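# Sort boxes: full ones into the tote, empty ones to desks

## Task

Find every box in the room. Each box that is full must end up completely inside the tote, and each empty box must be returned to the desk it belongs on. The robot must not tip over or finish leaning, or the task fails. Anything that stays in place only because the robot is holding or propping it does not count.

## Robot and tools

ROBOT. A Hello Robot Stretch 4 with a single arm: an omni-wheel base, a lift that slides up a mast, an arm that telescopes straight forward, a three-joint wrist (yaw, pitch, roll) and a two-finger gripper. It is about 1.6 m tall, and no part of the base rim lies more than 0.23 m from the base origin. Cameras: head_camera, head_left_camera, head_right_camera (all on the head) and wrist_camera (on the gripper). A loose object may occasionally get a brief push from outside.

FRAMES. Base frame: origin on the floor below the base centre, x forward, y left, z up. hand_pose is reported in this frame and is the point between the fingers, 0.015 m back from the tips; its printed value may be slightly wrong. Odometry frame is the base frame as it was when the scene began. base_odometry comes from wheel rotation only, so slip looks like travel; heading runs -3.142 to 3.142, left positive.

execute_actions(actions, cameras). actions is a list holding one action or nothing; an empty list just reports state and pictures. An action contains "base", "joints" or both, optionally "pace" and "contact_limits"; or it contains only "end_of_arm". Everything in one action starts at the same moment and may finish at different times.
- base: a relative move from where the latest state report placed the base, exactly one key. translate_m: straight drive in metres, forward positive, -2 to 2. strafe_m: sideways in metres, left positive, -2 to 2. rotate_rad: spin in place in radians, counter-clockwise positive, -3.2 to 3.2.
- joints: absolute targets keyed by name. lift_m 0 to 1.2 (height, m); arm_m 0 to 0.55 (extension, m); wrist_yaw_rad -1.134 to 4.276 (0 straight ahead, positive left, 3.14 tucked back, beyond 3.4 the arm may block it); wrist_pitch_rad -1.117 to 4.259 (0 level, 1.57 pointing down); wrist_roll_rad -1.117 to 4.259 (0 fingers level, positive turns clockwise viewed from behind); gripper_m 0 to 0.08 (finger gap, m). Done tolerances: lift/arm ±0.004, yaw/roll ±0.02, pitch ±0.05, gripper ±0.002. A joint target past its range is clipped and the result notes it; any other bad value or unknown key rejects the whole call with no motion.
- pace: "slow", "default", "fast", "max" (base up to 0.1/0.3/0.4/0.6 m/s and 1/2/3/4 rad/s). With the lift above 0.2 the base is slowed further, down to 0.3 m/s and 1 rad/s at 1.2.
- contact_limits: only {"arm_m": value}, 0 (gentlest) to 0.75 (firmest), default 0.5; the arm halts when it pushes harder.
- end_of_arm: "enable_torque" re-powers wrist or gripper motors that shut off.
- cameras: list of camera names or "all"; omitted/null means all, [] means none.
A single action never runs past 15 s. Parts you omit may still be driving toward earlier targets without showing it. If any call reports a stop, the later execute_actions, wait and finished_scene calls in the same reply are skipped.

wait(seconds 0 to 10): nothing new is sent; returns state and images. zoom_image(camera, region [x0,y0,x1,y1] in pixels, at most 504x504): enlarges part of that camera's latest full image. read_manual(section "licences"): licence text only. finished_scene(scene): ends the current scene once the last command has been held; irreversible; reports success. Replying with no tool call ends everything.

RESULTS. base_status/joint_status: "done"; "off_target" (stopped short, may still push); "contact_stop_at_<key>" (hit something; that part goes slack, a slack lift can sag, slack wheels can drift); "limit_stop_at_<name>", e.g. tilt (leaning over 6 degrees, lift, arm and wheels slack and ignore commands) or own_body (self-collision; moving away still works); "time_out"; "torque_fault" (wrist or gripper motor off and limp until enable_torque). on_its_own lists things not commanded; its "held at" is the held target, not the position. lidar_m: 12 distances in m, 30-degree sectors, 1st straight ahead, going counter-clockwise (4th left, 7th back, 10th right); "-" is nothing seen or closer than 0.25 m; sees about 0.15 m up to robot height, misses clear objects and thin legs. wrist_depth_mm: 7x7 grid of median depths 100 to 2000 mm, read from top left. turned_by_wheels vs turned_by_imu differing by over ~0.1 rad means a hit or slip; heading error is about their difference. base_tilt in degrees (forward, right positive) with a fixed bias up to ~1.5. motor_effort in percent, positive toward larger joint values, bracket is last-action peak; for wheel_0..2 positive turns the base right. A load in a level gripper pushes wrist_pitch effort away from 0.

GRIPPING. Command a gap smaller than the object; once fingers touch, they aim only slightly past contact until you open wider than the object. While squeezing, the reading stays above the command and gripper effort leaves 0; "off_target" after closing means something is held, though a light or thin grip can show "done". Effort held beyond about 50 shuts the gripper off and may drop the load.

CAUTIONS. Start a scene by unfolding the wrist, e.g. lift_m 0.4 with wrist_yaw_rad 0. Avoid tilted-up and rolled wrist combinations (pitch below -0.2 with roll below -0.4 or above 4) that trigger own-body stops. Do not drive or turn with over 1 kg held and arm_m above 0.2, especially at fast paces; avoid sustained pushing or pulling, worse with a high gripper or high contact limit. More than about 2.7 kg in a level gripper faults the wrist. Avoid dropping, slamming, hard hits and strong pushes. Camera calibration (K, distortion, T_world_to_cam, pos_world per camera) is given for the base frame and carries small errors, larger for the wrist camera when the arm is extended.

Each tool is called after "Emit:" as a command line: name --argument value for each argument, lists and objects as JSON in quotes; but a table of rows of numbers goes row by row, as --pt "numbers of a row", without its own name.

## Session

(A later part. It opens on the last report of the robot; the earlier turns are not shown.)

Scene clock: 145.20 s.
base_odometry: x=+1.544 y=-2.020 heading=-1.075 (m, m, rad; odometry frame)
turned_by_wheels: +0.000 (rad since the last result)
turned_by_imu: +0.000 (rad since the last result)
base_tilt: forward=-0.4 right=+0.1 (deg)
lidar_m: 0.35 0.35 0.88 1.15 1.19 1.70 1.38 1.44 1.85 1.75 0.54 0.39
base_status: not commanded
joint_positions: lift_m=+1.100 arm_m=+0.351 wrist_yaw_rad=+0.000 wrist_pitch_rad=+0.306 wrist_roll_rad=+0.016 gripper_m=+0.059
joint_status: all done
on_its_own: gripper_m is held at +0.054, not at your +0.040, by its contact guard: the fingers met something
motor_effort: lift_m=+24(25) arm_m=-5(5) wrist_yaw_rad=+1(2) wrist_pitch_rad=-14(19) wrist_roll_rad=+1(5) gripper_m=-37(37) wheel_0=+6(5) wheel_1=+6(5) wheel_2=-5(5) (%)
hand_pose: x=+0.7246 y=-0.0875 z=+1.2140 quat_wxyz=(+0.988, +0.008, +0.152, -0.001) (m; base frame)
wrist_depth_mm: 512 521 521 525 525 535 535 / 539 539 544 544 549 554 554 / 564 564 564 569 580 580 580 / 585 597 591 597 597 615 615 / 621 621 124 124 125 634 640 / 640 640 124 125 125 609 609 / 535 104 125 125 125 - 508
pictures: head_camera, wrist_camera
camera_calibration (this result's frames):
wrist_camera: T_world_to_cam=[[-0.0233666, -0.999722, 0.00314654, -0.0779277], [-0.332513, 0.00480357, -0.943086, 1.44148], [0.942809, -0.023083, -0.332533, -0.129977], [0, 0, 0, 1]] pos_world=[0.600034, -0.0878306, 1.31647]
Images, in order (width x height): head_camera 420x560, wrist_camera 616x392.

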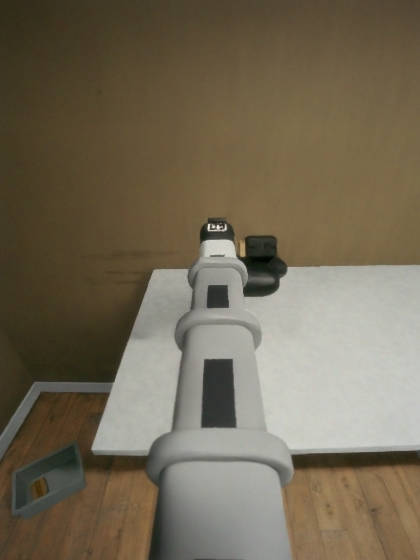

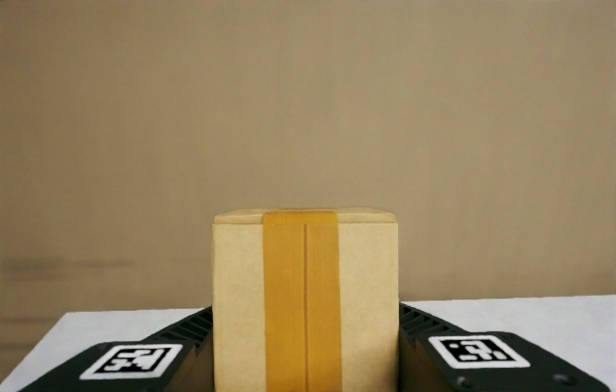

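Emit:
execute_actions --actions '[{"base":{"translate_m":-0.28},"joints":{"wrist_pitch_rad":1.57,"arm_m":0.08}}]' --cameras '[]'

Emit:
execute_actions --actions '[{"base":{"strafe_m":0.357},"joints":{"lift_m":0.6}}]' --cameras '[]'

Emit:
execute_actions --actions '[{"base":{"translate_m":0.2},"joints":{"lift_m":0.3}}]' --cameras '[]'

Emit:
execute_actions --actions '[{"base":{"rotate_rad":0.697}}]' --cameras '["head_camera"]'

Scene clock: 150.43 s.
base_odometry: x=+1.411 y=-1.773 heading=-1.076 (m, m, rad; odometry frame)
turned_by_wheels: -0.001 (rad since the last result)
turned_by_imu: -0.001 (rad since the last result)
base_tilt: forward=-0.3 right=+0.2 (deg)
lidar_m: 0.64 0.67 1.13 1.12 1.19 1.67 1.09 1.15 1.56 1.76 0.93 0.67
base_status: done
joint_positions: lift_m=+1.100 arm_m=+0.081 wrist_yaw_rad=+0.000 wrist_pitch_rad=+1.571 wrist_roll_rad=+0.016 gripper_m=+0.059
joint_status: all done
on_its_own: gripper_m is held at +0.054, not at your +0.040, by its contact guard: the fingers met something
motor_effort: lift_m=+24(24) arm_m=-5(5) wrist_yaw_rad=+0(2) wrist_pitch_rad=+0(12) wrist_roll_rad=+0(2) gripper_m=-38(37) wheel_0=-7(10) wheel_1=-4(11) wheel_2=+4(13) (%)
hand_pose: x=+0.2518 y=-0.0874 z=+1.0653 quat_wxyz=(+0.707, +0.006, +0.707, -0.006) (m; base frame)
wrist_depth_mm: 1205 1205 1205 1205 1205 1205 1205 / 1205 1205 1205 1205 1205 1229 1205 / 1182 1205 1205 1229 1205 1205 1205 / 1182 1205 1205 1205 1205 1205 1229 / 1229 1205 124 125 125 1205 1205 / 1205 1182 125 125 126 1205 1229 / 1229 105 124 125 125 - 1229
pictures: none
No camera images: the call's "cameras" was empty. Leave "cameras" out to get every camera's image.

Scene clock: 153.40 s.
base_odometry: x=+1.725 y=-1.604 heading=-1.076 (m, m, rad; odometry frame)
turned_by_wheels: +0.000 (rad since the last result)
turned_by_imu: +0.000 (rad since the last result)
base_tilt: forward=-0.3 right=+0.2 (deg)
lidar_m: 0.64 0.87 0.85 0.75 0.79 1.16 1.12 1.16 1.58 2.13 0.92 0.65
base_status: done
joint_positions: lift_m=+0.600 arm_m=+0.081 wrist_yaw_rad=+0.000 wrist_pitch_rad=+1.570 wrist_roll_rad=+0.016 gripper_m=+0.059
joint_status: all done
on_its_own: gripper_m is held at +0.054, not at your +0.040, by its contact guard: the fingers met something
motor_effort: lift_m=+20(24) arm_m=-5(5) wrist_yaw_rad=+0(0) wrist_pitch_rad=+2(2) wrist_roll_rad=+0(0) gripper_m=-38(38) wheel_0=-4(12) wheel_1=+4(14) wheel_2=+0(2) (%)
hand_pose: x=+0.2519 y=-0.0874 z=+0.5656 quat_wxyz=(+0.707, +0.006, +0.707, -0.006) (m; base frame)
wrist_depth_mm: 699 707 707 699 715 715 715 / 699 699 707 699 707 707 715 / 707 699 707 707 707 723 715 / 715 707 715 715 715 715 715 / 715 715 124 125 125 715 723 / 715 723 125 125 125 723 723 / 707 105 125 125 125 - 723
pictures: none
No camera images: the call's "cameras" was empty. Leave "cameras" out to get every camera's image.

Scene clock: 155.67 s.
base_odometry: x=+1.820 y=-1.780 heading=-1.075 (m, m, rad; odometry frame)
turned_by_wheels: +0.000 (rad since the last result)
turned_by_imu: +0.001 (rad since the last result)
base_tilt: forward=-0.3 right=+0.1 (deg)
lidar_m: 0.45 0.72 0.84 0.77 0.82 1.11 1.31 1.38 1.85 2.13 0.62 0.46
base_status: done
joint_positions: lift_m=+0.300 arm_m=+0.081 wrist_yaw_rad=+0.000 wrist_pitch_rad=+1.570 wrist_roll_rad=+0.016 gripper_m=+0.059
joint_status: all done
on_its_own: gripper_m is held at +0.054, not at your +0.040, by its contact guard: the fingers met something
motor_effort: lift_m=+20(19) arm_m=-5(5) wrist_yaw_rad=-1(1) wrist_pitch_rad=+0(0) wrist_roll_rad=+0(1) gripper_m=-38(38) wheel_0=+4(9) wheel_1=+5(11) wheel_2=-4(14) (%)
hand_pose: x=+0.2519 y=-0.0874 z=+0.2656 quat_wxyz=(+0.707, +0.006, +0.707, -0.006) (m; base frame)
wrist_depth_mm: 404 410 410 413 413 410 413 / 404 410 410 410 413 413 415 / 410 410 410 415 413 413 415 / 410 410 413 410 413 413 415 / 410 413 124 124 125 418 415 / 413 413 124 125 125 418 418 / 410 105 124 125 125 - 418
pictures: none
No camera images: the call's "cameras" was empty. Leave "cameras" out to get every camera's image.

Scene clock: 157.13 s.
base_odometry: x=+1.820 y=-1.780 heading=-0.379 (m, m, rad; odometry frame)
turned_by_wheels: +0.696 (rad since the last result)
turned_by_imu: +0.690 (rad since the last result)
base_tilt: forward=-0.3 right=+0.2 (deg)
lidar_m: 0.72 0.81 0.74 0.84 1.45 1.32 1.45 2.16 1.16 0.54 0.44 0.75
base_status: done
joint_positions: lift_m=+0.300 arm_m=+0.081 wrist_yaw_rad=+0.000 wrist_pitch_rad=+1.570 wrist_roll_rad=+0.016 gripper_m=+0.059
joint_status: not commanded
on_its_own: gripper_m is held at +0.054, not at your +0.040, by its contact guard: the fingers met something
motor_effort: lift_m=+20(20) arm_m=-5(5) wrist_yaw_rad=+0(1) wrist_pitch_rad=-1(1) wrist_roll_rad=+0(0) gripper_m=-38(38) wheel_0=-5(11) wheel_1=-4(11) wheel_2=-4(10) (%)
hand_pose: x=+0.2519 y=-0.0874 z=+0.2656 quat_wxyz=(+0.707, +0.006, +0.707, -0.006) (m; base frame)
wrist_depth_mm: 407 407 410 410 413 413 415 / 407 410 413 410 413 413 413 / 407 413 413 410 415 415 413 / 410 410 410 413 413 415 413 / 407 413 124 124 125 415 418 / 413 413 125 125 125 418 418 / 413 105 124 125 125 - 415
pictures: head_camera
Images, in order (width x height): head_camera 420x560.

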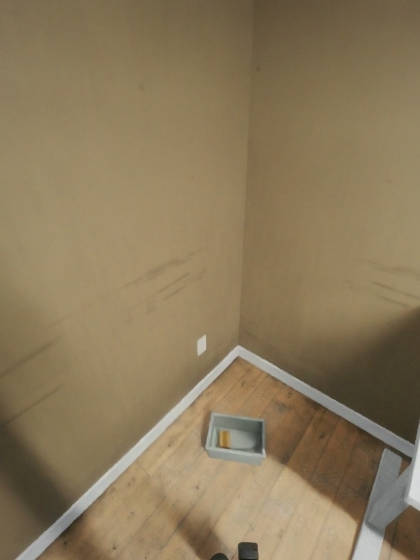

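Emit:
execute_actions --actions '[{"base":{"translate_m":0.22},"joints":{"arm_m":0.43}}]' --cameras '["head_camera","wrist_camera"]'

Scene clock: 160.03 s.
base_odometry: x=+2.024 y=-1.861 heading=-0.379 (m, m, rad; odometry frame)
turned_by_wheels: +0.000 (rad since the last result)
turned_by_imu: +0.001 (rad since the last result)
base_tilt: forward=-0.3 right=+0.1 (deg)
lidar_m: 0.51 0.69 0.64 0.72 1.14 1.51 1.67 2.30 0.69 0.34 0.40 0.53
base_status: done
joint_positions: lift_m=+0.300 arm_m=+0.429 wrist_yaw_rad=+0.000 wrist_pitch_rad=+1.570 wrist_roll_rad=+0.016 gripper_m=+0.059
joint_status: all done
on_its_own: gripper_m is held at +0.054, not at your +0.040, by its contact guard: the fingers met something
motor_effort: lift_m=+20(20) arm_m=+5(5) wrist_yaw_rad=-1(1) wrist_pitch_rad=+0(0) wrist_roll_rad=+0(0) gripper_m=-38(38) wheel_0=+4(11) wheel_1=+5(11) wheel_2=-4(14) (%)
hand_pose: x=+0.6003 y=-0.0874 z=+0.2656 quat_wxyz=(+0.707, +0.006, +0.707, -0.006) (m; base frame)
wrist_depth_mm: 404 407 404 407 410 407 413 / 407 404 407 410 410 410 410 / 407 338 373 330 332 413 413 / 404 329 404 410 410 325 413 / 410 342 125 124 125 332 415 / 410 325 124 125 125 322 413 / 410 105 124 125 125 - 415
pictures: head_camera, wrist_camera
camera_calibration (this result's frames):
wrist_camera: T_world_to_cam=[[-0.00408049, -0.999726, 0.0230519, -0.0946742], [-0.999461, 0.00482822, 0.0324748, 0.64703], [-0.0325772, -0.022907, -0.999207, 0.434405], [0, 0, 0, 1]] pos_world=[0.660447, -0.0878214, 0.415231]
Images, in order (width x height): head_camera 420x560, wrist_camera 616x392.

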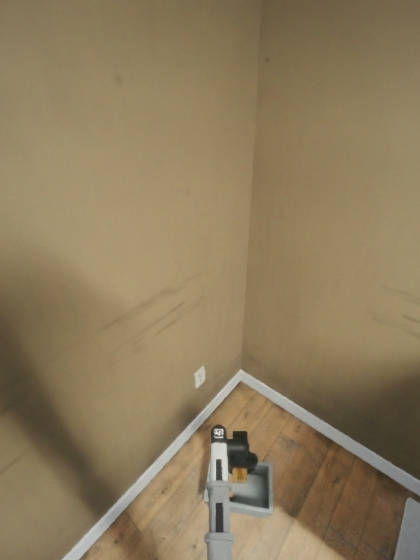

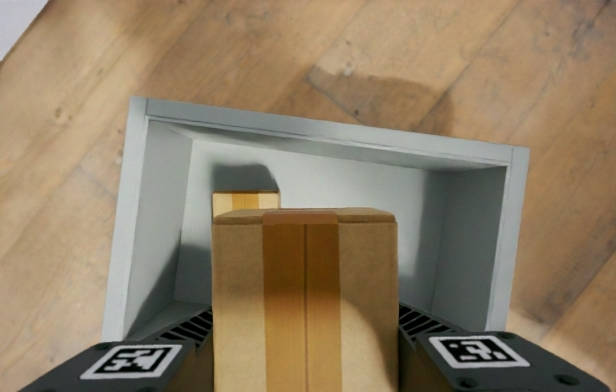

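Emit:
execute_actions --actions '[{"base":{"strafe_m":-0.05},"joints":{"arm_m":0.44,"wrist_roll_rad":0.12,"lift_m":0.22}}]' --cameras '["head_camera","wrist_camera"]'

Scene clock: 163.53 s.
base_odometry: x=+2.006 y=-1.907 heading=-0.379 (m, m, rad; odometry frame)
turned_by_wheels: +0.000 (rad since the last result)
turned_by_imu: +0.000 (rad since the last result)
base_tilt: forward=-0.3 right=+0.1 (deg)
lidar_m: 0.51 0.71 0.69 0.75 1.22 1.53 1.69 2.24 0.61 0.29 0.35 0.52
base_status: done
joint_positions: lift_m=+0.220 arm_m=+0.439 wrist_yaw_rad=+0.000 wrist_pitch_rad=+1.570 wrist_roll_rad=+0.120 gripper_m=+0.059
joint_status: all done
on_its_own: gripper_m is held at +0.054, not at your +0.040, by its contact guard: the fingers met something
motor_effort: lift_m=+20(20) arm_m=+5(5) wrist_yaw_rad=-2(1) wrist_pitch_rad=+1(1) wrist_roll_rad=+1(1) gripper_m=-38(38) wheel_0=+4(13) wheel_1=-3(13) wheel_2=+0(3) (%)
hand_pose: x=+0.6102 y=-0.0874 z=+0.1856 quat_wxyz=(+0.706, +0.042, +0.706, -0.042) (m; base frame)
wrist_depth_mm: 325 329 327 329 329 330 330 / 325 325 329 327 329 330 329 / 209 222 210 210 211 249 332 / 262 327 325 327 327 238 332 / 264 277 124 124 125 236 332 / 265 278 125 125 125 235 334 / 254 105 125 125 125 - 336
pictures: head_camera, wrist_camera
camera_calibration (this result's frames):
wrist_camera: T_world_to_cam=[[-0.107689, -0.993919, 0.0229923, -0.0290517], [-0.993565, 0.10841, 0.0328066, 0.664912], [-0.0350997, -0.0193114, -0.999197, 0.356654], [0, 0, 0, 1]] pos_world=[0.670023, -0.0940704, 0.335222]
Images, in order (width x height): head_camera 420x560, wrist_camera 616x392.

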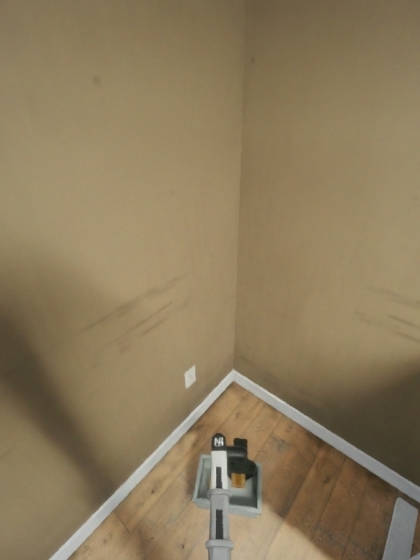

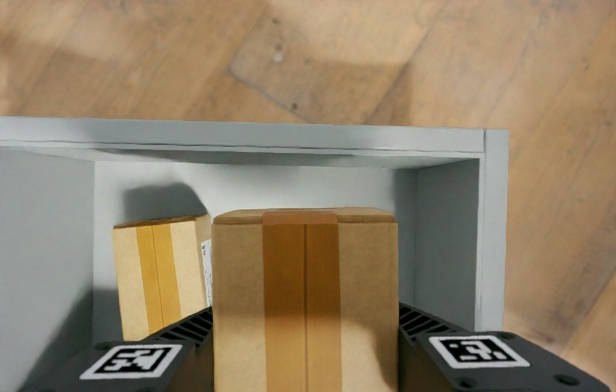

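Emit:
execute_actions --actions '[{"joints":{"lift_m":0.068},"pace":"slow"}]' --cameras '["wrist_camera"]'

Emit:
execute_actions --actions '[{"joints":{"gripper_m":0.075}}]' --cameras '[]'

Emit:
execute_actions --actions '[{"joints":{"lift_m":0.32}}]' --cameras '["wrist_camera"]'

Scene clock: 167.87 s.
base_odometry: x=+2.006 y=-1.907 heading=-0.379 (m, m, rad; odometry frame)
turned_by_wheels: +0.000 (rad since the last result)
turned_by_imu: +0.000 (rad since the last result)
base_tilt: forward=-0.3 right=+0.2 (deg)
lidar_m: 0.51 0.71 0.68 0.75 1.20 1.52 1.70 2.27 0.62 0.31 0.33 1.01
base_status: not commanded
joint_positions: lift_m=+0.068 arm_m=+0.439 wrist_yaw_rad=+0.000 wrist_pitch_rad=+1.570 wrist_roll_rad=+0.120 gripper_m=+0.059
joint_status: all done
on_its_own: gripper_m is held at +0.054, not at your +0.040, by its contact guard: the fingers met something
motor_effort: lift_m=+20(17) arm_m=+5(5) wrist_yaw_rad=-1(0) wrist_pitch_rad=+0(0) wrist_roll_rad=+1(1) gripper_m=-38(37) wheel_0=+4(4) wheel_1=-3(3) wheel_2=+0(0) (%)
hand_pose: x=+0.6102 y=-0.0874 z=+0.0336 quat_wxyz=(+0.706, +0.042, +0.706, -0.042) (m; base frame)
wrist_depth_mm: - - - - - - - / - - - - - - - / 174 168 161 154 148 143 145 / 175 175 175 176 176 177 152 / 135 175 124 125 125 177 151 / 125 168 125 125 125 177 150 / 125 104 125 125 125 - -
pictures: wrist_camera
camera_calibration (this result's frames):
wrist_camera: T_world_to_cam=[[-0.107689, -0.993919, 0.0229923, -0.0255573], [-0.993565, 0.10841, 0.0328067, 0.669899], [-0.0350998, -0.0193114, -0.999197, 0.204802], [0, 0, 0, 1]] pos_world=[0.670024, -0.0940704, 0.183248]
Images, in order (width x height): wrist_camera 616x392.

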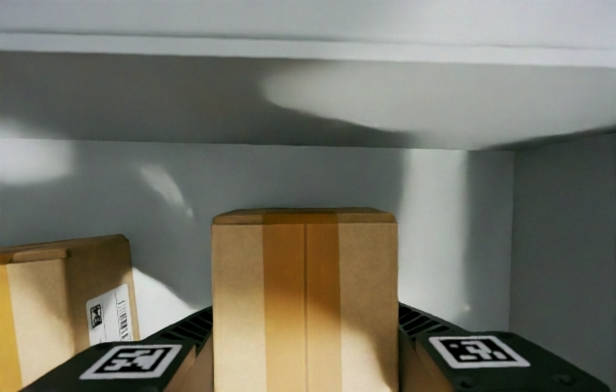

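Scene clock: 168.70 s.
base_odometry: x=+2.006 y=-1.907 heading=-0.379 (m, m, rad; odometry frame)
turned_by_wheels: +0.000 (rad since the last result)
turned_by_imu: +0.000 (rad since the last result)
base_tilt: forward=-0.3 right=+0.1 (deg)
lidar_m: 0.49 0.71 0.71 0.76 1.19 1.53 1.69 2.26 0.62 0.28 0.34 1.00
base_status: not commanded
joint_positions: lift_m=+0.068 arm_m=+0.439 wrist_yaw_rad=+0.000 wrist_pitch_rad=+1.570 wrist_roll_rad=+0.120 gripper_m=+0.075
joint_status: all done
motor_effort: lift_m=+20(19) arm_m=+5(5) wrist_yaw_rad=-1(0) wrist_pitch_rad=+1(0) wrist_roll_rad=+1(1) gripper_m=+2(38) wheel_0=+4(4) wheel_1=-3(3) wheel_2=+0(0) (%)
hand_pose: x=+0.6102 y=-0.0874 z=+0.0336 quat_wxyz=(+0.706, +0.042, +0.706, -0.042) (m; base frame)
wrist_depth_mm: - - - - - - - / - - - - - - - / 173 165 157 151 145 156 145 / 175 176 176 176 176 178 152 / 136 176 126 126 177 177 151 / 126 160 127 127 128 177 150 / 126 107 127 127 128 104 -
pictures: none
No camera images: the call's "cameras" was empty. Leave "cameras" out to get every camera's image.

Scene clock: 170.80 s.
base_odometry: x=+2.006 y=-1.907 heading=-0.379 (m, m, rad; odometry frame)
turned_by_wheels: +0.000 (rad since the last result)
turned_by_imu: +0.000 (rad since the last result)
base_tilt: forward=-0.2 right=+0.2 (deg)
lidar_m: 0.51 0.69 0.69 0.74 1.23 1.52 1.72 2.26 0.63 0.29 0.32 0.52
base_status: not commanded
joint_positions: lift_m=+0.320 arm_m=+0.439 wrist_yaw_rad=+0.000 wrist_pitch_rad=+1.570 wrist_roll_rad=+0.120 gripper_m=+0.075
joint_status: all done
motor_effort: lift_m=+23(24) arm_m=+5(5) wrist_yaw_rad=-1(0) wrist_pitch_rad=-1(0) wrist_roll_rad=+1(1) gripper_m=+3(2) wheel_0=+4(4) wheel_1=-3(3) wheel_2=+0(0) (%)
hand_pose: x=+0.6102 y=-0.0874 z=+0.2854 quat_wxyz=(+0.706, +0.042, +0.706, -0.042) (m; base frame)
wrist_depth_mm: 427 424 424 430 430 433 430 / 427 427 427 427 430 430 433 / 427 427 430 430 430 433 430 / 427 399 427 430 404 433 433 / 427 377 377 379 397 433 436 / 430 375 384 430 345 436 436 / 430 107 314 334 315 104 -
pictures: wrist_camera
camera_calibration (this result's frames):
wrist_camera: T_world_to_cam=[[-0.1077, -0.993918, 0.0229923, -0.0313388], [-0.993564, 0.10842, 0.0328067, 0.661645], [-0.0351, -0.019311, -0.999197, 0.456357], [0, 0, 0, 1]] pos_world=[0.670029, -0.094071, 0.435005]
Images, in order (width x height): wrist_camera 616x392.

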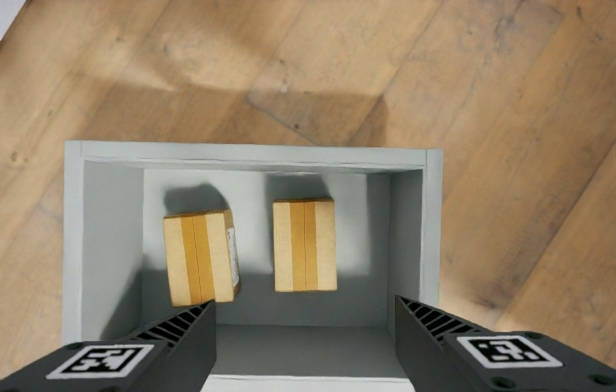

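Emit:
execute_actions --actions '[{"base":{"translate_m":-0.2},"joints":{"arm_m":0.05,"gripper_m":0.08,"wrist_roll_rad":0.016}}]' --cameras '[]'

Emit:
execute_actions --actions '[{"base":{"rotate_rad":-0.697}}]' --cameras '[]'

Emit:
execute_actions --actions '[{"base":{"translate_m":-0.25}}]' --cameras '[]'

Emit:
execute_actions --actions '[{"base":{"strafe_m":-1.1}}]' --cameras '["head_camera"]'

Emit:
execute_actions --actions '[{"joints":{"lift_m":1.17}}]' --cameras '[]'

Emit:
execute_actions --actions '[{"base":{"translate_m":0.2},"joints":{"arm_m":0.4}}]' --cameras '["wrist_camera","head_right_camera"]'

Scene clock: 174.97 s.
base_odometry: x=+1.820 y=-1.833 heading=-0.380 (m, m, rad; odometry frame)
turned_by_wheels: -0.001 (rad since the last result)
turned_by_imu: -0.001 (rad since the last result)
base_tilt: forward=-0.3 right=+0.1 (deg)
lidar_m: 0.68 0.84 0.80 0.90 1.48 1.36 1.49 2.13 1.00 0.47 0.38 0.68
base_status: done
joint_positions: lift_m=+0.320 arm_m=+0.051 wrist_yaw_rad=+0.000 wrist_pitch_rad=+1.570 wrist_roll_rad=+0.016 gripper_m=+0.080
joint_status: all done
motor_effort: lift_m=+23(23) arm_m=-5(5) wrist_yaw_rad=+0(1) wrist_pitch_rad=-2(2) wrist_roll_rad=-1(2) gripper_m=+2(1) wheel_0=-5(10) wheel_1=-6(10) wheel_2=+3(15) (%)
hand_pose: x=+0.2218 y=-0.0874 z=+0.2854 quat_wxyz=(+0.707, +0.006, +0.707, -0.006) (m; base frame)
wrist_depth_mm: 427 427 433 433 433 433 433 / 427 430 433 433 433 436 436 / 427 427 430 433 433 436 433 / 427 430 430 433 436 436 433 / 430 433 433 433 436 433 436 / 430 290 265 324 436 436 436 / 433 108 222 229 263 103 -
pictures: none
No camera images: the call's "cameras" was empty. Leave "cameras" out to get every camera's image.

Scene clock: 176.43 s.
base_odometry: x=+1.820 y=-1.833 heading=-1.075 (m, m, rad; odometry frame)
turned_by_wheels: -0.696 (rad since the last result)
turned_by_imu: -0.690 (rad since the last result)
base_tilt: forward=-0.3 right=+0.2 (deg)
lidar_m: 0.40 0.67 0.70 0.81 0.84 1.13 1.36 1.40 1.96 2.11 0.56 0.42
base_status: done
joint_positions: lift_m=+0.320 arm_m=+0.051 wrist_yaw_rad=+0.000 wrist_pitch_rad=+1.570 wrist_roll_rad=+0.016 gripper_m=+0.080
joint_status: not commanded
motor_effort: lift_m=+23(23) arm_m=-5(5) wrist_yaw_rad=+0(0) wrist_pitch_rad=-1(1) wrist_roll_rad=-1(1) gripper_m=+2(2) wheel_0=+4(9) wheel_1=+6(13) wheel_2=+5(11) (%)
hand_pose: x=+0.2219 y=-0.0874 z=+0.2854 quat_wxyz=(+0.707, +0.006, +0.707, -0.006) (m; base frame)
wrist_depth_mm: 427 424 430 430 397 433 433 / 427 430 430 430 433 433 439 / 427 430 433 436 433 433 436 / 427 430 430 430 433 436 439 / 430 433 433 436 433 433 439 / 433 278 264 324 433 436 436 / 433 108 220 229 263 103 -
pictures: none
No camera images: the call's "cameras" was empty. Leave "cameras" out to get every camera's image.

Scene clock: 178.70 s.
base_odometry: x=+1.702 y=-1.613 heading=-1.076 (m, m, rad; odometry frame)
turned_by_wheels: +0.000 (rad since the last result)
turned_by_imu: -0.001 (rad since the last result)
base_tilt: forward=-0.2 right=+0.1 (deg)
lidar_m: 0.65 0.91 0.88 0.80 0.82 1.18 1.12 1.15 1.62 2.10 0.92 0.66
base_status: done
joint_positions: lift_m=+0.320 arm_m=+0.051 wrist_yaw_rad=+0.000 wrist_pitch_rad=+1.570 wrist_roll_rad=+0.016 gripper_m=+0.080
joint_status: not commanded
motor_effort: lift_m=+22(23) arm_m=-5(5) wrist_yaw_rad=+0(1) wrist_pitch_rad=-1(2) wrist_roll_rad=-1(1) gripper_m=+1(2) wheel_0=-3(10) wheel_1=-5(11) wheel_2=+2(13) (%)
hand_pose: x=+0.2218 y=-0.0874 z=+0.2854 quat_wxyz=(+0.707, +0.006, +0.707, -0.006) (m; base frame)
wrist_depth_mm: 427 430 430 430 433 433 433 / 427 427 430 433 430 433 436 / 430 430 433 430 436 433 433 / 430 430 433 433 430 439 433 / 433 433 433 433 436 436 436 / 430 290 265 324 436 433 436 / 430 107 220 229 262 103 -
pictures: none
No camera images: the call's "cameras" was empty. Leave "cameras" out to get every camera's image.

Scene clock: 183.70 s.
base_odometry: x=+0.734 y=-2.136 heading=-1.076 (m, m, rad; odometry frame)
turned_by_wheels: +0.000 (rad since the last result)
turned_by_imu: +0.002 (rad since the last result)
base_tilt: forward=-0.2 right=+0.1 (deg)
lidar_m: 0.64 0.69 0.94 1.90 1.99 1.14 1.09 1.15 1.07 0.99 1.06 0.70
base_status: done
joint_positions: lift_m=+0.320 arm_m=+0.051 wrist_yaw_rad=+0.000 wrist_pitch_rad=+1.570 wrist_roll_rad=+0.016 gripper_m=+0.080
joint_status: not commanded
motor_effort: lift_m=+22(22) arm_m=-5(5) wrist_yaw_rad=+0(0) wrist_pitch_rad=-1(1) wrist_roll_rad=-2(1) gripper_m=+2(2) wheel_0=+5(12) wheel_1=-2(13) wheel_2=+0(3) (%)
hand_pose: x=+0.2218 y=-0.0874 z=+0.2854 quat_wxyz=(+0.707, +0.006, +0.707, -0.006) (m; base frame)
wrist_depth_mm: 427 430 433 430 430 433 436 / 430 433 427 430 433 433 433 / 427 430 430 430 433 430 433 / 427 430 430 433 436 433 433 / 433 430 430 436 436 436 439 / 433 293 264 325 433 439 436 / 436 108 221 229 263 103 -
pictures: head_camera
Images, in order (width x height): head_camera 420x560.

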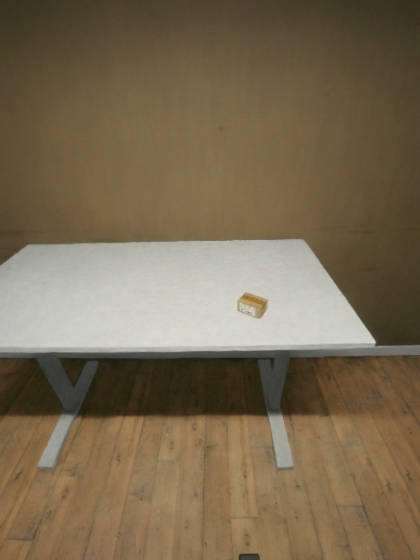

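Scene clock: 187.80 s.
base_odometry: x=+0.734 y=-2.136 heading=-1.076 (m, m, rad; odometry frame)
turned_by_wheels: +0.000 (rad since the last result)
turned_by_imu: +0.000 (rad since the last result)
base_tilt: forward=-0.4 right=+0.1 (deg)
lidar_m: 0.64 0.68 0.94 1.91 1.99 1.13 1.09 1.16 1.07 1.01 1.06 0.71
base_status: not commanded
joint_positions: lift_m=+1.170 arm_m=+0.051 wrist_yaw_rad=+0.000 wrist_pitch_rad=+1.570 wrist_roll_rad=+0.016 gripper_m=+0.080
joint_status: all done
motor_effort: lift_m=+22(24) arm_m=-5(5) wrist_yaw_rad=+0(0) wrist_pitch_rad=-1(1) wrist_roll_rad=-1(1) gripper_m=+2(2) wheel_0=+5(5) wheel_1=-2(2) wheel_2=+0(0) (%)
hand_pose: x=+0.2218 y=-0.0874 z=+1.1354 quat_wxyz=(+0.707, +0.006, +0.707, -0.006) (m; base frame)
wrist_depth_mm: 1255 1255 1255 1255 1281 1281 1255 / 1255 1281 1255 1281 1308 1281 1255 / 1281 1281 1255 1281 1281 1281 1281 / 1255 1281 1255 1281 1281 1281 1308 / 1281 1281 1098 1060 1308 1281 1281 / 1281 1281 1060 1060 1281 1281 1308 / 1308 108 1078 1281 1308 103 -
pictures: none
No camera images: the call's "cameras" was empty. Leave "cameras" out to get every camera's image.

Scene clock: 189.97 s.
base_odometry: x=+0.829 y=-2.312 heading=-1.075 (m, m, rad; odometry frame)
turned_by_wheels: +0.001 (rad since the last result)
turned_by_imu: +0.001 (rad since the last result)
base_tilt: forward=-0.3 right=+0.1 (deg)
lidar_m: 0.45 0.47 0.61 1.88 1.99 1.38 1.28 1.35 1.08 1.00 1.07 0.48
base_status: done
joint_positions: lift_m=+1.170 arm_m=+0.399 wrist_yaw_rad=+0.000 wrist_pitch_rad=+1.570 wrist_roll_rad=+0.016 gripper_m=+0.080
joint_status: all done
motor_effort: lift_m=+23(23) arm_m=+5(5) wrist_yaw_rad=-1(2) wrist_pitch_rad=+1(0) wrist_roll_rad=-1(2) gripper_m=+2(2) wheel_0=+4(9) wheel_1=+6(10) wheel_2=-2(13) (%)
hand_pose: x=+0.5702 y=-0.0874 z=+1.1354 quat_wxyz=(+0.707, +0.006, +0.707, -0.006) (m; base frame)
wrist_depth_mm: 325 327 327 329 330 332 332 / 327 327 330 329 329 332 332 / 327 329 330 330 330 332 334 / 330 330 330 282 281 332 330 / 329 329 329 332 332 332 336 / 330 329 334 332 332 336 336 / 332 107 330 332 334 103 -
pictures: head_right_camera, wrist_camera
camera_calibration (this result's frames):
wrist_camera: T_world_to_cam=[[-0.00428418, -0.999725, 0.0230519, -0.114731], [-0.999459, 0.00503256, 0.0325054, 0.588722], [-0.0326125, -0.0229002, -0.999206, 1.30255], [0, 0, 0, 1]] pos_world=[0.630391, -0.0878337, 1.28503]
Images, in order (width x height): head_right_camera 420x672, wrist_camera 616x392.

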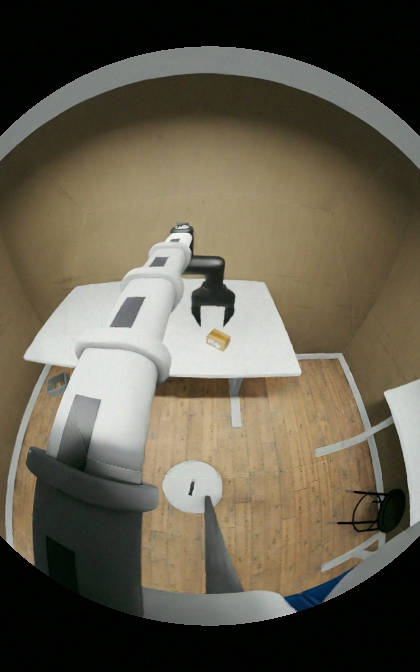

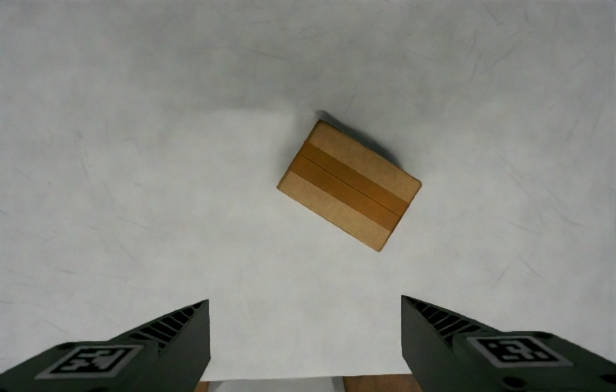

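Emit:
execute_actions --actions '[{"base":{"strafe_m":-0.032},"joints":{"arm_m":0.457,"wrist_roll_rad":-1.01,"lift_m":1.1}}]' --cameras '["wrist_camera"]'

Scene clock: 192.43 s.
base_odometry: x=+0.801 y=-2.327 heading=-1.075 (m, m, rad; odometry frame)
turned_by_wheels: +0.000 (rad since the last result)
turned_by_imu: +0.000 (rad since the last result)
base_tilt: forward=-0.3 right=+0.1 (deg)
lidar_m: 0.45 0.49 0.64 1.93 2.04 1.36 1.29 1.35 1.03 0.97 1.01 0.49
base_status: done
joint_positions: lift_m=+1.100 arm_m=+0.456 wrist_yaw_rad=+0.000 wrist_pitch_rad=+1.570 wrist_roll_rad=-1.010 gripper_m=+0.080
joint_status: all done
motor_effort: lift_m=+19(22) arm_m=+5(5) wrist_yaw_rad=-1(0) wrist_pitch_rad=+0(2) wrist_roll_rad=-2(7) gripper_m=+2(2) wheel_0=+2(12) wheel_1=-4(13) wheel_2=+0(1) (%)
hand_pose: x=+0.6272 y=-0.0874 z=+1.0657 quat_wxyz=(+0.619, -0.342, +0.619, +0.342) (m; base frame)
wrist_depth_mm: 256 257 257 259 260 262 262 / 256 258 259 260 262 262 263 / 257 259 259 260 262 263 263 / 257 259 259 260 263 265 265 / 259 259 259 212 263 264 265 / 259 260 262 213 263 265 267 / 991 108 262 213 264 103 -
pictures: wrist_camera
camera_calibration (this result's frames):
wrist_camera: T_world_to_cam=[[0.852508, -0.522177, 0.023668, -0.609178], [-0.522705, -0.851874, 0.0330179, 0.273459], [0.00292095, -0.0405194, -0.999174, 1.21094], [0, 0, 0, 1]] pos_world=[0.658731, -0.0360794, 1.21533]
Images, in order (width x height): wrist_camera 616x392.

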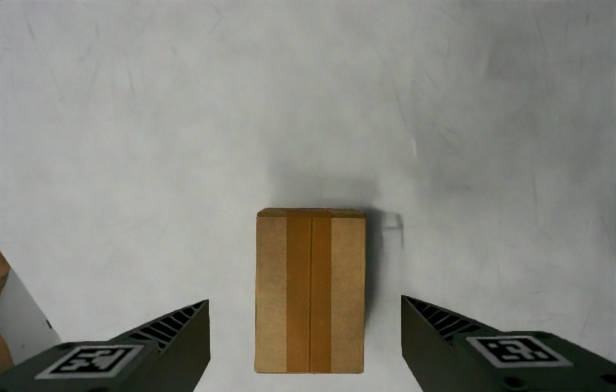

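Emit:
execute_actions --actions '[{"joints":{"lift_m":1.013}}]' --cameras '["wrist_camera"]'

Emit:
execute_actions --actions '[{"joints":{"gripper_m":0.04}}]' --cameras '[]'

Emit:
execute_actions --actions '[{"joints":{"lift_m":1.1}}]' --cameras '[]'

Emit:
execute_actions --actions '[{"joints":{"wrist_pitch_rad":0.3,"wrist_roll_rad":0.016,"arm_m":0.3}}]' --cameras '["wrist_camera"]'

Scene clock: 195.00 s.
base_odometry: x=+0.801 y=-2.327 heading=-1.075 (m, m, rad; odometry frame)
turned_by_wheels: +0.000 (rad since the last result)
turned_by_imu: +0.000 (rad since the last result)
base_tilt: forward=-0.4 right=+0.2 (deg)
lidar_m: 0.43 0.49 0.65 1.96 2.04 1.36 1.28 1.35 1.01 0.97 1.04 0.49
base_status: not commanded
joint_positions: lift_m=+1.013 arm_m=+0.456 wrist_yaw_rad=+0.000 wrist_pitch_rad=+1.570 wrist_roll_rad=-1.010 gripper_m=+0.080
joint_status: all done
motor_effort: lift_m=+18(15) arm_m=+5(5) wrist_yaw_rad=-2(1) wrist_pitch_rad=-1(1) wrist_roll_rad=-2(2) gripper_m=+2(2) wheel_0=+2(2) wheel_1=-4(4) wheel_2=+0(0) (%)
hand_pose: x=+0.6272 y=-0.0874 z=+0.9787 quat_wxyz=(+0.619, -0.342, +0.619, +0.342) (m; base frame)
wrist_depth_mm: 171 172 172 173 174 175 175 / 171 172 173 173 174 175 176 / 172 172 174 174 175 175 176 / 172 173 174 174 176 176 177 / 173 173 174 125 125 176 177 / 174 174 141 125 125 177 177 / 173 107 126 125 126 103 -
pictures: wrist_camera
camera_calibration (this result's frames):
wrist_camera: T_world_to_cam=[[0.852511, -0.522173, 0.0236681, -0.607122], [-0.522701, -0.851876, 0.0330179, 0.276329], [0.00292127, -0.0405194, -0.999174, 1.12403], [0, 0, 0, 1]] pos_world=[0.658732, -0.0360792, 1.12835]
Images, in order (width x height): wrist_camera 616x392.

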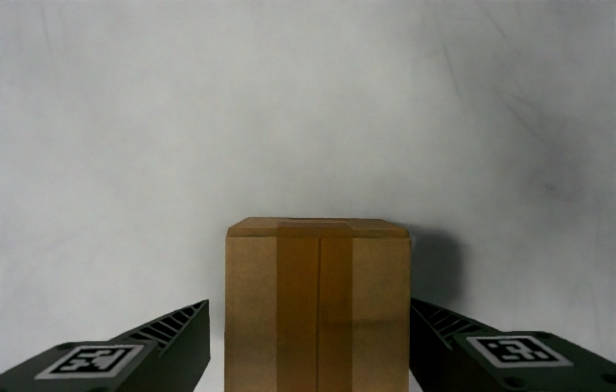

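Scene clock: 196.00 s.
base_odometry: x=+0.801 y=-2.327 heading=-1.075 (m, m, rad; odometry frame)
turned_by_wheels: +0.000 (rad since the last result)
turned_by_imu: +0.000 (rad since the last result)
base_tilt: forward=-0.4 right=+0.1 (deg)
lidar_m: 0.44 0.48 0.66 1.94 2.02 1.39 1.29 1.34 1.04 0.97 1.02 0.48
base_status: not commanded
joint_positions: lift_m=+1.013 arm_m=+0.456 wrist_yaw_rad=+0.000 wrist_pitch_rad=+1.570 wrist_roll_rad=-1.010 gripper_m=+0.059
joint_status: gripper_m off_target (ended at +0.059, target +0.040)
on_its_own: gripper_m is held at +0.054, not at your +0.040, by its contact guard: the fingers met something
motor_effort: lift_m=+18(18) arm_m=+5(5) wrist_yaw_rad=+0(1) wrist_pitch_rad=-1(1) wrist_roll_rad=-2(2) gripper_m=-38(37) wheel_0=+2(2) wheel_1=-4(4) wheel_2=+0(0) (%)
hand_pose: x=+0.6272 y=-0.0874 z=+0.9787 quat_wxyz=(+0.619, -0.342, +0.619, +0.342) (m; base frame)
wrist_depth_mm: 171 172 172 173 174 175 175 / 171 172 173 174 174 175 176 / 172 172 173 173 175 175 176 / 172 173 174 174 175 176 177 / 173 173 128 125 129 176 177 / 173 174 125 125 125 177 177 / 173 104 125 125 125 - -
pictures: none
No camera images: the call's "cameras" was empty. Leave "cameras" out to get every camera's image.

Scene clock: 197.37 s.
base_odometry: x=+0.801 y=-2.327 heading=-1.075 (m, m, rad; odometry frame)
turned_by_wheels: +0.000 (rad since the last result)
turned_by_imu: +0.000 (rad since the last result)
base_tilt: forward=-0.3 right=+0.3 (deg)
lidar_m: 0.44 0.48 0.68 1.94 2.02 1.36 1.29 1.35 1.03 0.98 1.02 0.47
base_status: not commanded
joint_positions: lift_m=+1.100 arm_m=+0.456 wrist_yaw_rad=+0.000 wrist_pitch_rad=+1.570 wrist_roll_rad=-1.010 gripper_m=+0.059
joint_status: all done
on_its_own: gripper_m is held at +0.054, not at your +0.040, by its contact guard: the fingers met something
motor_effort: lift_m=+24(23) arm_m=+5(5) wrist_yaw_rad=-1(1) wrist_pitch_rad=+2(1) wrist_roll_rad=-2(1) gripper_m=-38(38) wheel_0=+2(2) wheel_1=-4(4) wheel_2=+0(0) (%)
hand_pose: x=+0.6272 y=-0.0874 z=+1.0653 quat_wxyz=(+0.619, -0.342, +0.619, +0.342) (m; base frame)
wrist_depth_mm: 256 256 256 258 259 260 262 / 255 257 257 259 259 260 262 / 257 257 259 262 260 262 263 / 258 258 259 262 262 262 263 / 259 259 128 125 129 264 264 / 259 259 125 125 126 263 264 / 976 105 125 125 126 - 266
pictures: none
No camera images: the call's "cameras" was empty. Leave "cameras" out to get every camera's image.

Scene clock: 198.90 s.
base_odometry: x=+0.801 y=-2.327 heading=-1.075 (m, m, rad; odometry frame)
turned_by_wheels: +0.000 (rad since the last result)
turned_by_imu: +0.000 (rad since the last result)
base_tilt: forward=-0.3 right=+0.1 (deg)
lidar_m: 0.45 0.48 0.67 1.92 2.04 1.35 1.30 1.35 1.04 0.98 1.02 0.48
base_status: not commanded
joint_positions: lift_m=+1.100 arm_m=+0.301 wrist_yaw_rad=+0.000 wrist_pitch_rad=+0.305 wrist_roll_rad=+0.015 gripper_m=+0.059
joint_status: all done
on_its_own: gripper_m is held at +0.054, not at your +0.040, by its contact guard: the fingers met something
motor_effort: lift_m=+24(24) arm_m=-5(4) wrist_yaw_rad=+0(1) wrist_pitch_rad=-15(16) wrist_roll_rad=+1(4) gripper_m=-38(38) wheel_0=+2(2) wheel_1=-4(4) wheel_2=+0(0) (%)
hand_pose: x=+0.6746 y=-0.0874 z=+1.2142 quat_wxyz=(+0.988, +0.008, +0.152, -0.001) (m; base frame)
wrist_depth_mm: 647 647 661 647 654 661 668 / 676 683 676 683 691 691 699 / 699 707 707 715 723 723 723 / 732 741 741 750 750 759 759 / 768 768 128 125 129 788 798 / 621 621 125 125 125 609 842 / 525 105 125 125 126 - 530
pictures: wrist_camera
camera_calibration (this result's frames):
wrist_camera: T_world_to_cam=[[-0.0232932, -0.999724, 0.00317625, -0.0791685], [-0.331672, 0.00473058, -0.943383, 1.42486], [0.943107, -0.0230279, -0.331691, -0.0840572], [0, 0, 0, 1]] pos_world=[0.550017, -0.0878227, 1.31656]
Images, in order (width x height): wrist_camera 616x392.

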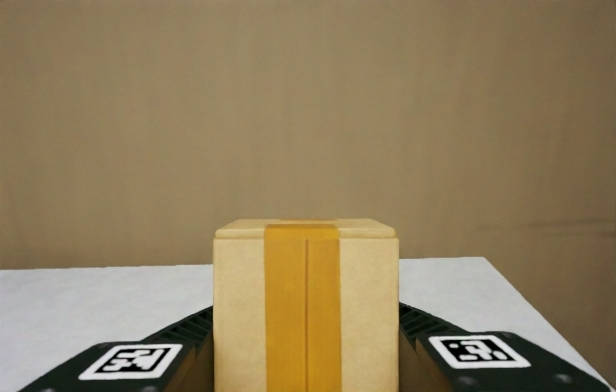

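Emit:
execute_actions --actions '[{"base":{"translate_m":-0.22},"joints":{"wrist_pitch_rad":1.57,"arm_m":0.08}}]' --cameras '[]'

Emit:
execute_actions --actions '[{"joints":{"lift_m":0.3}}]' --cameras '["head_left_camera","head_right_camera"]'

Scene clock: 206.27 s.
base_odometry: x=+0.697 y=-2.133 heading=-1.076 (m, m, rad; odometry frame)
turned_by_wheels: -0.001 (rad since the last result)
turned_by_imu: -0.001 (rad since the last result)
base_tilt: forward=-0.3 right=+0.1 (deg)
lidar_m: 0.66 0.69 0.99 1.92 2.01 1.12 1.08 1.11 1.01 0.95 1.02 0.73
base_status: done
joint_positions: lift_m=+1.100 arm_m=+0.081 wrist_yaw_rad=+0.000 wrist_pitch_rad=+1.570 wrist_roll_rad=+0.016 gripper_m=+0.059
joint_status: all done
on_its_own: gripper_m is held at +0.054, not at your +0.040, by its contact guard: the fingers met something
motor_effort: lift_m=+23(24) arm_m=-5(5) wrist_yaw_rad=+0(1) wrist_pitch_rad=+0(11) wrist_roll_rad=+0(1) gripper_m=-38(38) wheel_0=-6(10) wheel_1=-5(10) wheel_2=+3(13) (%)
hand_pose: x=+0.2518 y=-0.0874 z=+1.0653 quat_wxyz=(+0.707, +0.006, +0.707, -0.006) (m; base frame)
wrist_depth_mm: 1160 1182 1182 1205 1205 1205 1205 / 1205 1205 1205 1205 1229 1205 1229 / 1205 1182 1205 1229 1205 1229 1205 / 1229 1229 1229 1229 1229 1205 1205 / 1182 1205 128 125 129 1229 1205 / 1229 1205 125 125 126 1229 1229 / 1205 105 125 125 125 - 1205
pictures: none
No camera images: the call's "cameras" was empty. Leave "cameras" out to get every camera's image.

Scene clock: 210.20 s.
base_odometry: x=+0.697 y=-2.133 heading=-1.076 (m, m, rad; odometry frame)
turned_by_wheels: +0.000 (rad since the last result)
turned_by_imu: +0.000 (rad since the last result)
base_tilt: forward=-0.2 right=+0.1 (deg)
lidar_m: 0.67 0.68 0.97 1.94 2.04 1.14 1.07 1.12 1.03 0.98 1.03 0.70
base_status: not commanded
joint_positions: lift_m=+0.300 arm_m=+0.081 wrist_yaw_rad=+0.000 wrist_pitch_rad=+1.570 wrist_roll_rad=+0.016 gripper_m=+0.059
joint_status: all done
on_its_own: gripper_m is held at +0.054, not at your +0.040, by its contact guard: the fingers met something
motor_effort: lift_m=+20(21) arm_m=-5(5) wrist_yaw_rad=-1(1) wrist_pitch_rad=-2(1) wrist_roll_rad=+1(1) gripper_m=-38(38) wheel_0=-6(6) wheel_1=-6(5) wheel_2=+4(3) (%)
hand_pose: x=+0.2519 y=-0.0874 z=+0.2656 quat_wxyz=(+0.707, +0.006, +0.707, -0.006) (m; base frame)
wrist_depth_mm: 404 410 410 410 410 415 413 / 407 410 410 413 413 413 413 / 410 410 413 413 413 413 413 / 410 410 410 410 415 413 415 / 410 413 128 125 129 415 413 / 413 413 125 125 125 415 415 / 413 104 125 125 126 - 418
pictures: head_left_camera, head_right_camera
Images, in order (width x height): head_left_camera 420x672, head_right_camera 420x672.

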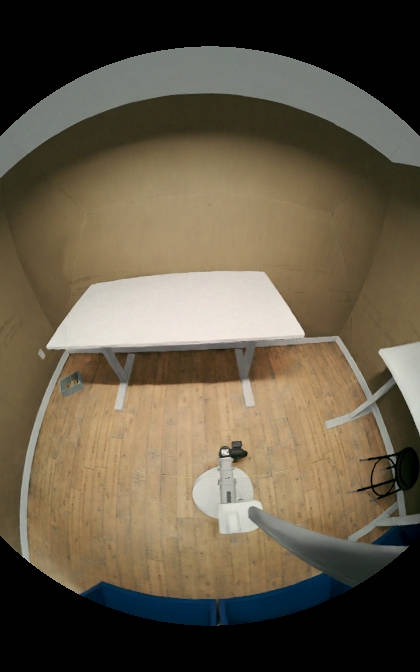

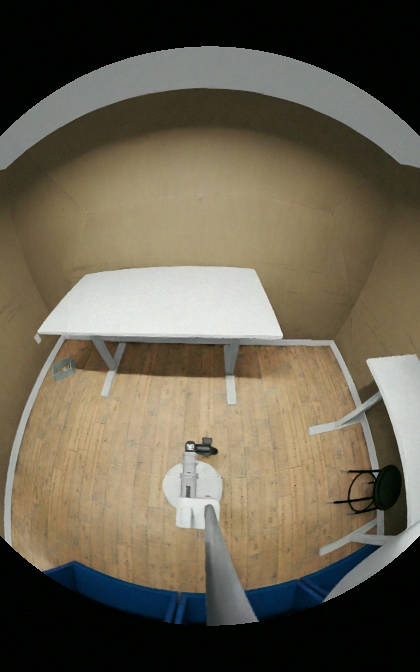

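Emit:
execute_actions --actions '[{"base":{"rotate_rad":-3.14}}]' --cameras '["head_camera","head_left_camera","head_right_camera"]'

Scene clock: 214.30 s.
base_odometry: x=+0.697 y=-2.133 heading=+2.069 (m, m, rad; odometry frame)
turned_by_wheels: -3.139 (rad since the last result)
turned_by_imu: -3.112 (rad since the last result)
base_tilt: forward=-0.3 right=+0.1 (deg)
lidar_m: 1.06 1.13 1.03 0.97 1.02 0.73 0.67 0.69 0.98 1.91 1.99 1.13
base_status: done
joint_positions: lift_m=+0.300 arm_m=+0.081 wrist_yaw_rad=+0.000 wrist_pitch_rad=+1.570 wrist_roll_rad=+0.016 gripper_m=+0.059
joint_status: not commanded
on_its_own: gripper_m is held at +0.054, not at your +0.040, by its contact guard: the fingers met something
motor_effort: lift_m=+20(20) arm_m=-5(5) wrist_yaw_rad=-1(1) wrist_pitch_rad=+1(0) wrist_roll_rad=+1(0) gripper_m=-38(38) wheel_0=+4(10) wheel_1=+6(11) wheel_2=+3(10) (%)
hand_pose: x=+0.2519 y=-0.0874 z=+0.2656 quat_wxyz=(+0.707, +0.006, +0.707, -0.006) (m; base frame)
wrist_depth_mm: 404 410 407 410 413 410 415 / 404 413 407 410 407 413 413 / 410 407 410 413 413 415 415 / 410 410 413 410 413 415 418 / 407 410 128 125 129 413 413 / 410 413 125 125 126 418 415 / 410 105 125 126 126 - 421
pictures: head_camera, head_left_camera, head_right_camera
Images, in order (width x height): head_camera 420x560, head_left_camera 420x672, head_right_camera 420x672.

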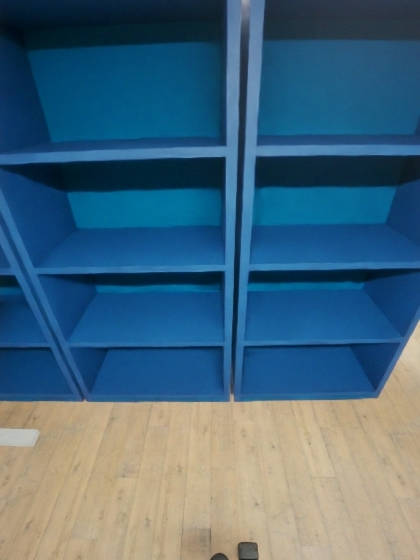

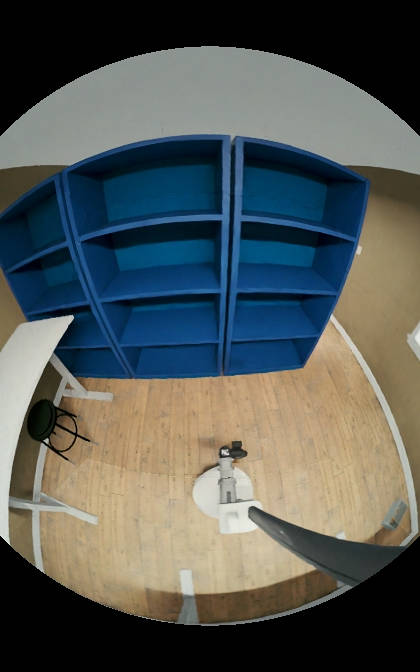

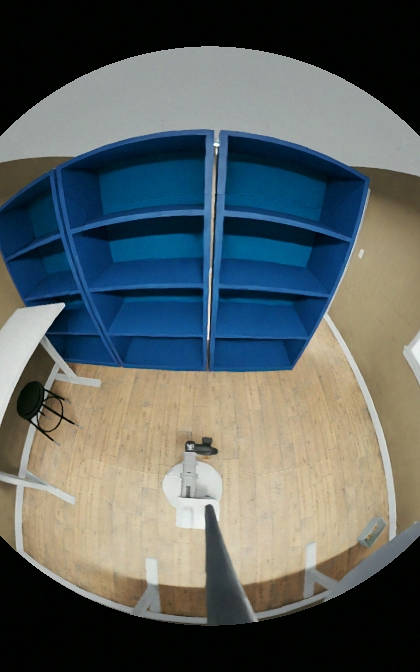

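Emit:
execute_actions --actions '[{"base":{"rotate_rad":-1.807}}]' --cameras '[]'

Emit:
execute_actions --actions '[{"base":{"translate_m":1.177}}]' --cameras '[]'

Emit:
execute_actions --actions '[{"base":{"rotate_rad":-0.69}}]' --cameras '["head_camera"]'

Scene clock: 218.80 s.
base_odometry: x=+0.697 y=-2.133 heading=+0.262 (m, m, rad; odometry frame)
turned_by_wheels: -1.806 (rad since the last result)
turned_by_imu: -1.790 (rad since the last result)
base_tilt: forward=-0.4 right=+0.1 (deg)
lidar_m: 1.77 1.94 1.24 1.05 1.07 1.13 0.99 0.95 0.81 0.69 0.68 0.79
base_status: done
joint_positions: lift_m=+0.300 arm_m=+0.081 wrist_yaw_rad=+0.000 wrist_pitch_rad=+1.570 wrist_roll_rad=+0.016 gripper_m=+0.059
joint_status: not commanded
on_its_own: gripper_m is held at +0.054, not at your +0.040, by its contact guard: the fingers met something
motor_effort: lift_m=+20(21) arm_m=-5(5) wrist_yaw_rad=+0(2) wrist_pitch_rad=+1(1) wrist_roll_rad=+0(1) gripper_m=-38(38) wheel_0=+3(10) wheel_1=+5(13) wheel_2=+4(11) (%)
hand_pose: x=+0.2519 y=-0.0874 z=+0.2656 quat_wxyz=(+0.707, +0.006, +0.707, -0.006) (m; base frame)
wrist_depth_mm: 407 410 407 410 410 413 413 / 410 410 407 413 410 415 415 / 407 407 410 413 413 413 413 / 410 410 410 413 413 413 418 / 410 410 128 125 129 415 418 / 413 410 125 125 126 415 415 / 410 105 125 125 126 - 418
pictures: none
No camera images: the call's "cameras" was empty. Leave "cameras" out to get every camera's image.

Scene clock: 224.20 s.
base_odometry: x=+1.833 y=-1.827 heading=+0.263 (m, m, rad; odometry frame)
turned_by_wheels: +0.000 (rad since the last result)
turned_by_imu: +0.003 (rad since the last result)
base_tilt: forward=-0.3 right=+0.1 (deg)
lidar_m: 0.81 0.79 0.92 1.72 1.38 1.61 2.42 0.79 0.45 0.36 0.67 0.66
base_status: done
joint_positions: lift_m=+0.300 arm_m=+0.081 wrist_yaw_rad=+0.000 wrist_pitch_rad=+1.570 wrist_roll_rad=+0.016 gripper_m=+0.059
joint_status: not commanded
on_its_own: gripper_m is held at +0.054, not at your +0.040, by its contact guard: the fingers met something
motor_effort: lift_m=+20(21) arm_m=-5(5) wrist_yaw_rad=-1(1) wrist_pitch_rad=+1(0) wrist_roll_rad=+0(0) gripper_m=-38(38) wheel_0=+4(9) wheel_1=+5(11) wheel_2=-3(12) (%)
hand_pose: x=+0.2519 y=-0.0874 z=+0.2656 quat_wxyz=(+0.707, +0.006, +0.707, -0.006) (m; base frame)
wrist_depth_mm: 404 410 410 410 410 413 413 / 410 410 410 413 415 413 413 / 410 413 410 407 415 415 413 / 410 413 410 413 410 415 413 / 410 410 128 125 129 413 418 / 410 413 125 125 125 413 418 / 413 105 125 125 125 - 418
pictures: none
No camera images: the call's "cameras" was empty. Leave "cameras" out to get every camera's image.

Scene clock: 225.67 s.
base_odometry: x=+1.833 y=-1.827 heading=-0.426 (m, m, rad; odometry frame)
turned_by_wheels: -0.689 (rad since the last result)
turned_by_imu: -0.683 (rad since the last result)
base_tilt: forward=-0.2 right=+0.2 (deg)
lidar_m: 0.69 0.83 0.78 0.86 1.27 1.38 1.49 2.17 1.13 0.50 0.37 0.48
base_status: done
joint_positions: lift_m=+0.300 arm_m=+0.081 wrist_yaw_rad=+0.000 wrist_pitch_rad=+1.570 wrist_roll_rad=+0.016 gripper_m=+0.059
joint_status: not commanded
on_its_own: gripper_m is held at +0.054, not at your +0.040, by its contact guard: the fingers met something
motor_effort: lift_m=+21(21) arm_m=-5(5) wrist_yaw_rad=+0(2) wrist_pitch_rad=+0(2) wrist_roll_rad=+0(0) gripper_m=-38(38) wheel_0=+5(9) wheel_1=+5(10) wheel_2=+4(11) (%)
hand_pose: x=+0.2519 y=-0.0874 z=+0.2656 quat_wxyz=(+0.707, +0.006, +0.707, -0.006) (m; base frame)
wrist_depth_mm: 410 407 407 410 413 413 413 / 407 407 410 410 415 413 413 / 407 410 410 410 410 413 415 / 410 410 407 415 415 415 415 / 413 413 128 125 129 415 418 / 410 410 125 125 125 418 418 / 413 105 125 125 126 - 418
pictures: head_camera
Images, in order (width x height): head_camera 420x560.

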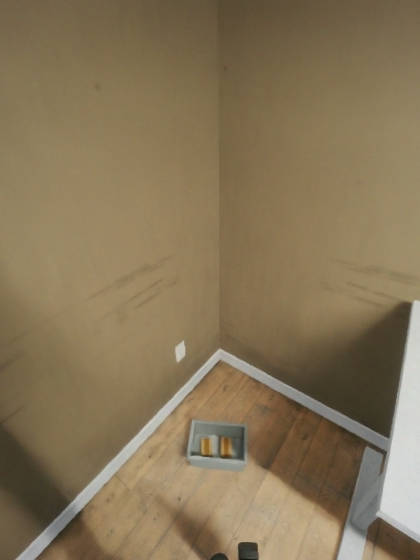

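Emit:
execute_actions --actions '[{"base":{"translate_m":0.2},"joints":{"arm_m":0.16,"lift_m":0.2}}]' --cameras '["head_camera","wrist_camera"]'

Scene clock: 229.73 s.
base_odometry: x=+2.015 y=-1.910 heading=-0.426 (m, m, rad; odometry frame)
turned_by_wheels: +0.000 (rad since the last result)
turned_by_imu: +0.001 (rad since the last result)
base_tilt: forward=-0.3 right=+0.1 (deg)
lidar_m: 0.47 0.54 0.69 0.73 1.14 1.57 1.71 2.27 0.64 0.28 0.32 0.50
base_status: done
joint_positions: lift_m=+0.200 arm_m=+0.159 wrist_yaw_rad=+0.000 wrist_pitch_rad=+1.570 wrist_roll_rad=+0.016 gripper_m=+0.059
joint_status: all done
on_its_own: gripper_m is held at +0.054, not at your +0.040, by its contact guard: the fingers met something
motor_effort: lift_m=+19(21) arm_m=+5(5) wrist_yaw_rad=+0(0) wrist_pitch_rad=+0(1) wrist_roll_rad=+0(0) gripper_m=-37(38) wheel_0=+3(10) wheel_1=+5(11) wheel_2=-3(11) (%)
hand_pose: x=+0.3302 y=-0.0874 z=+0.1656 quat_wxyz=(+0.707, +0.006, +0.707, -0.006) (m; base frame)
wrist_depth_mm: 300 287 276 267 312 310 312 / 307 310 309 314 310 312 312 / 309 310 310 312 312 312 315 / 309 310 310 312 312 312 314 / 310 312 128 125 129 314 315 / 312 310 125 125 126 314 314 / 312 105 125 125 125 - 315
pictures: head_camera, wrist_camera
camera_calibration (this result's frames):
wrist_camera: T_world_to_cam=[[-0.00417795, -0.999726, 0.0230528, -0.0934405], [-0.999454, 0.00493032, 0.0326772, 0.380345], [-0.0327819, -0.0229037, -0.9992, 0.325821], [0, 0, 0, 1]] pos_world=[0.390428, -0.0878276, 0.315286]
Images, in order (width x height): head_camera 420x560, wrist_camera 616x392.

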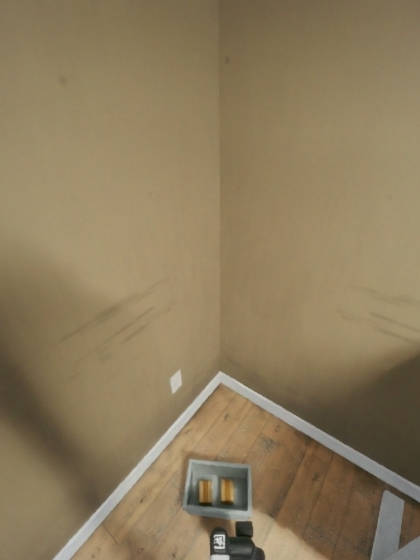

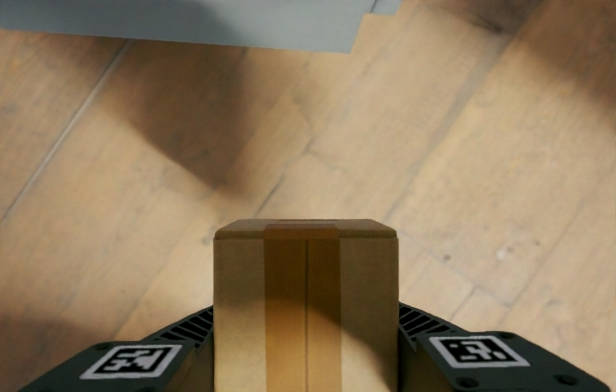

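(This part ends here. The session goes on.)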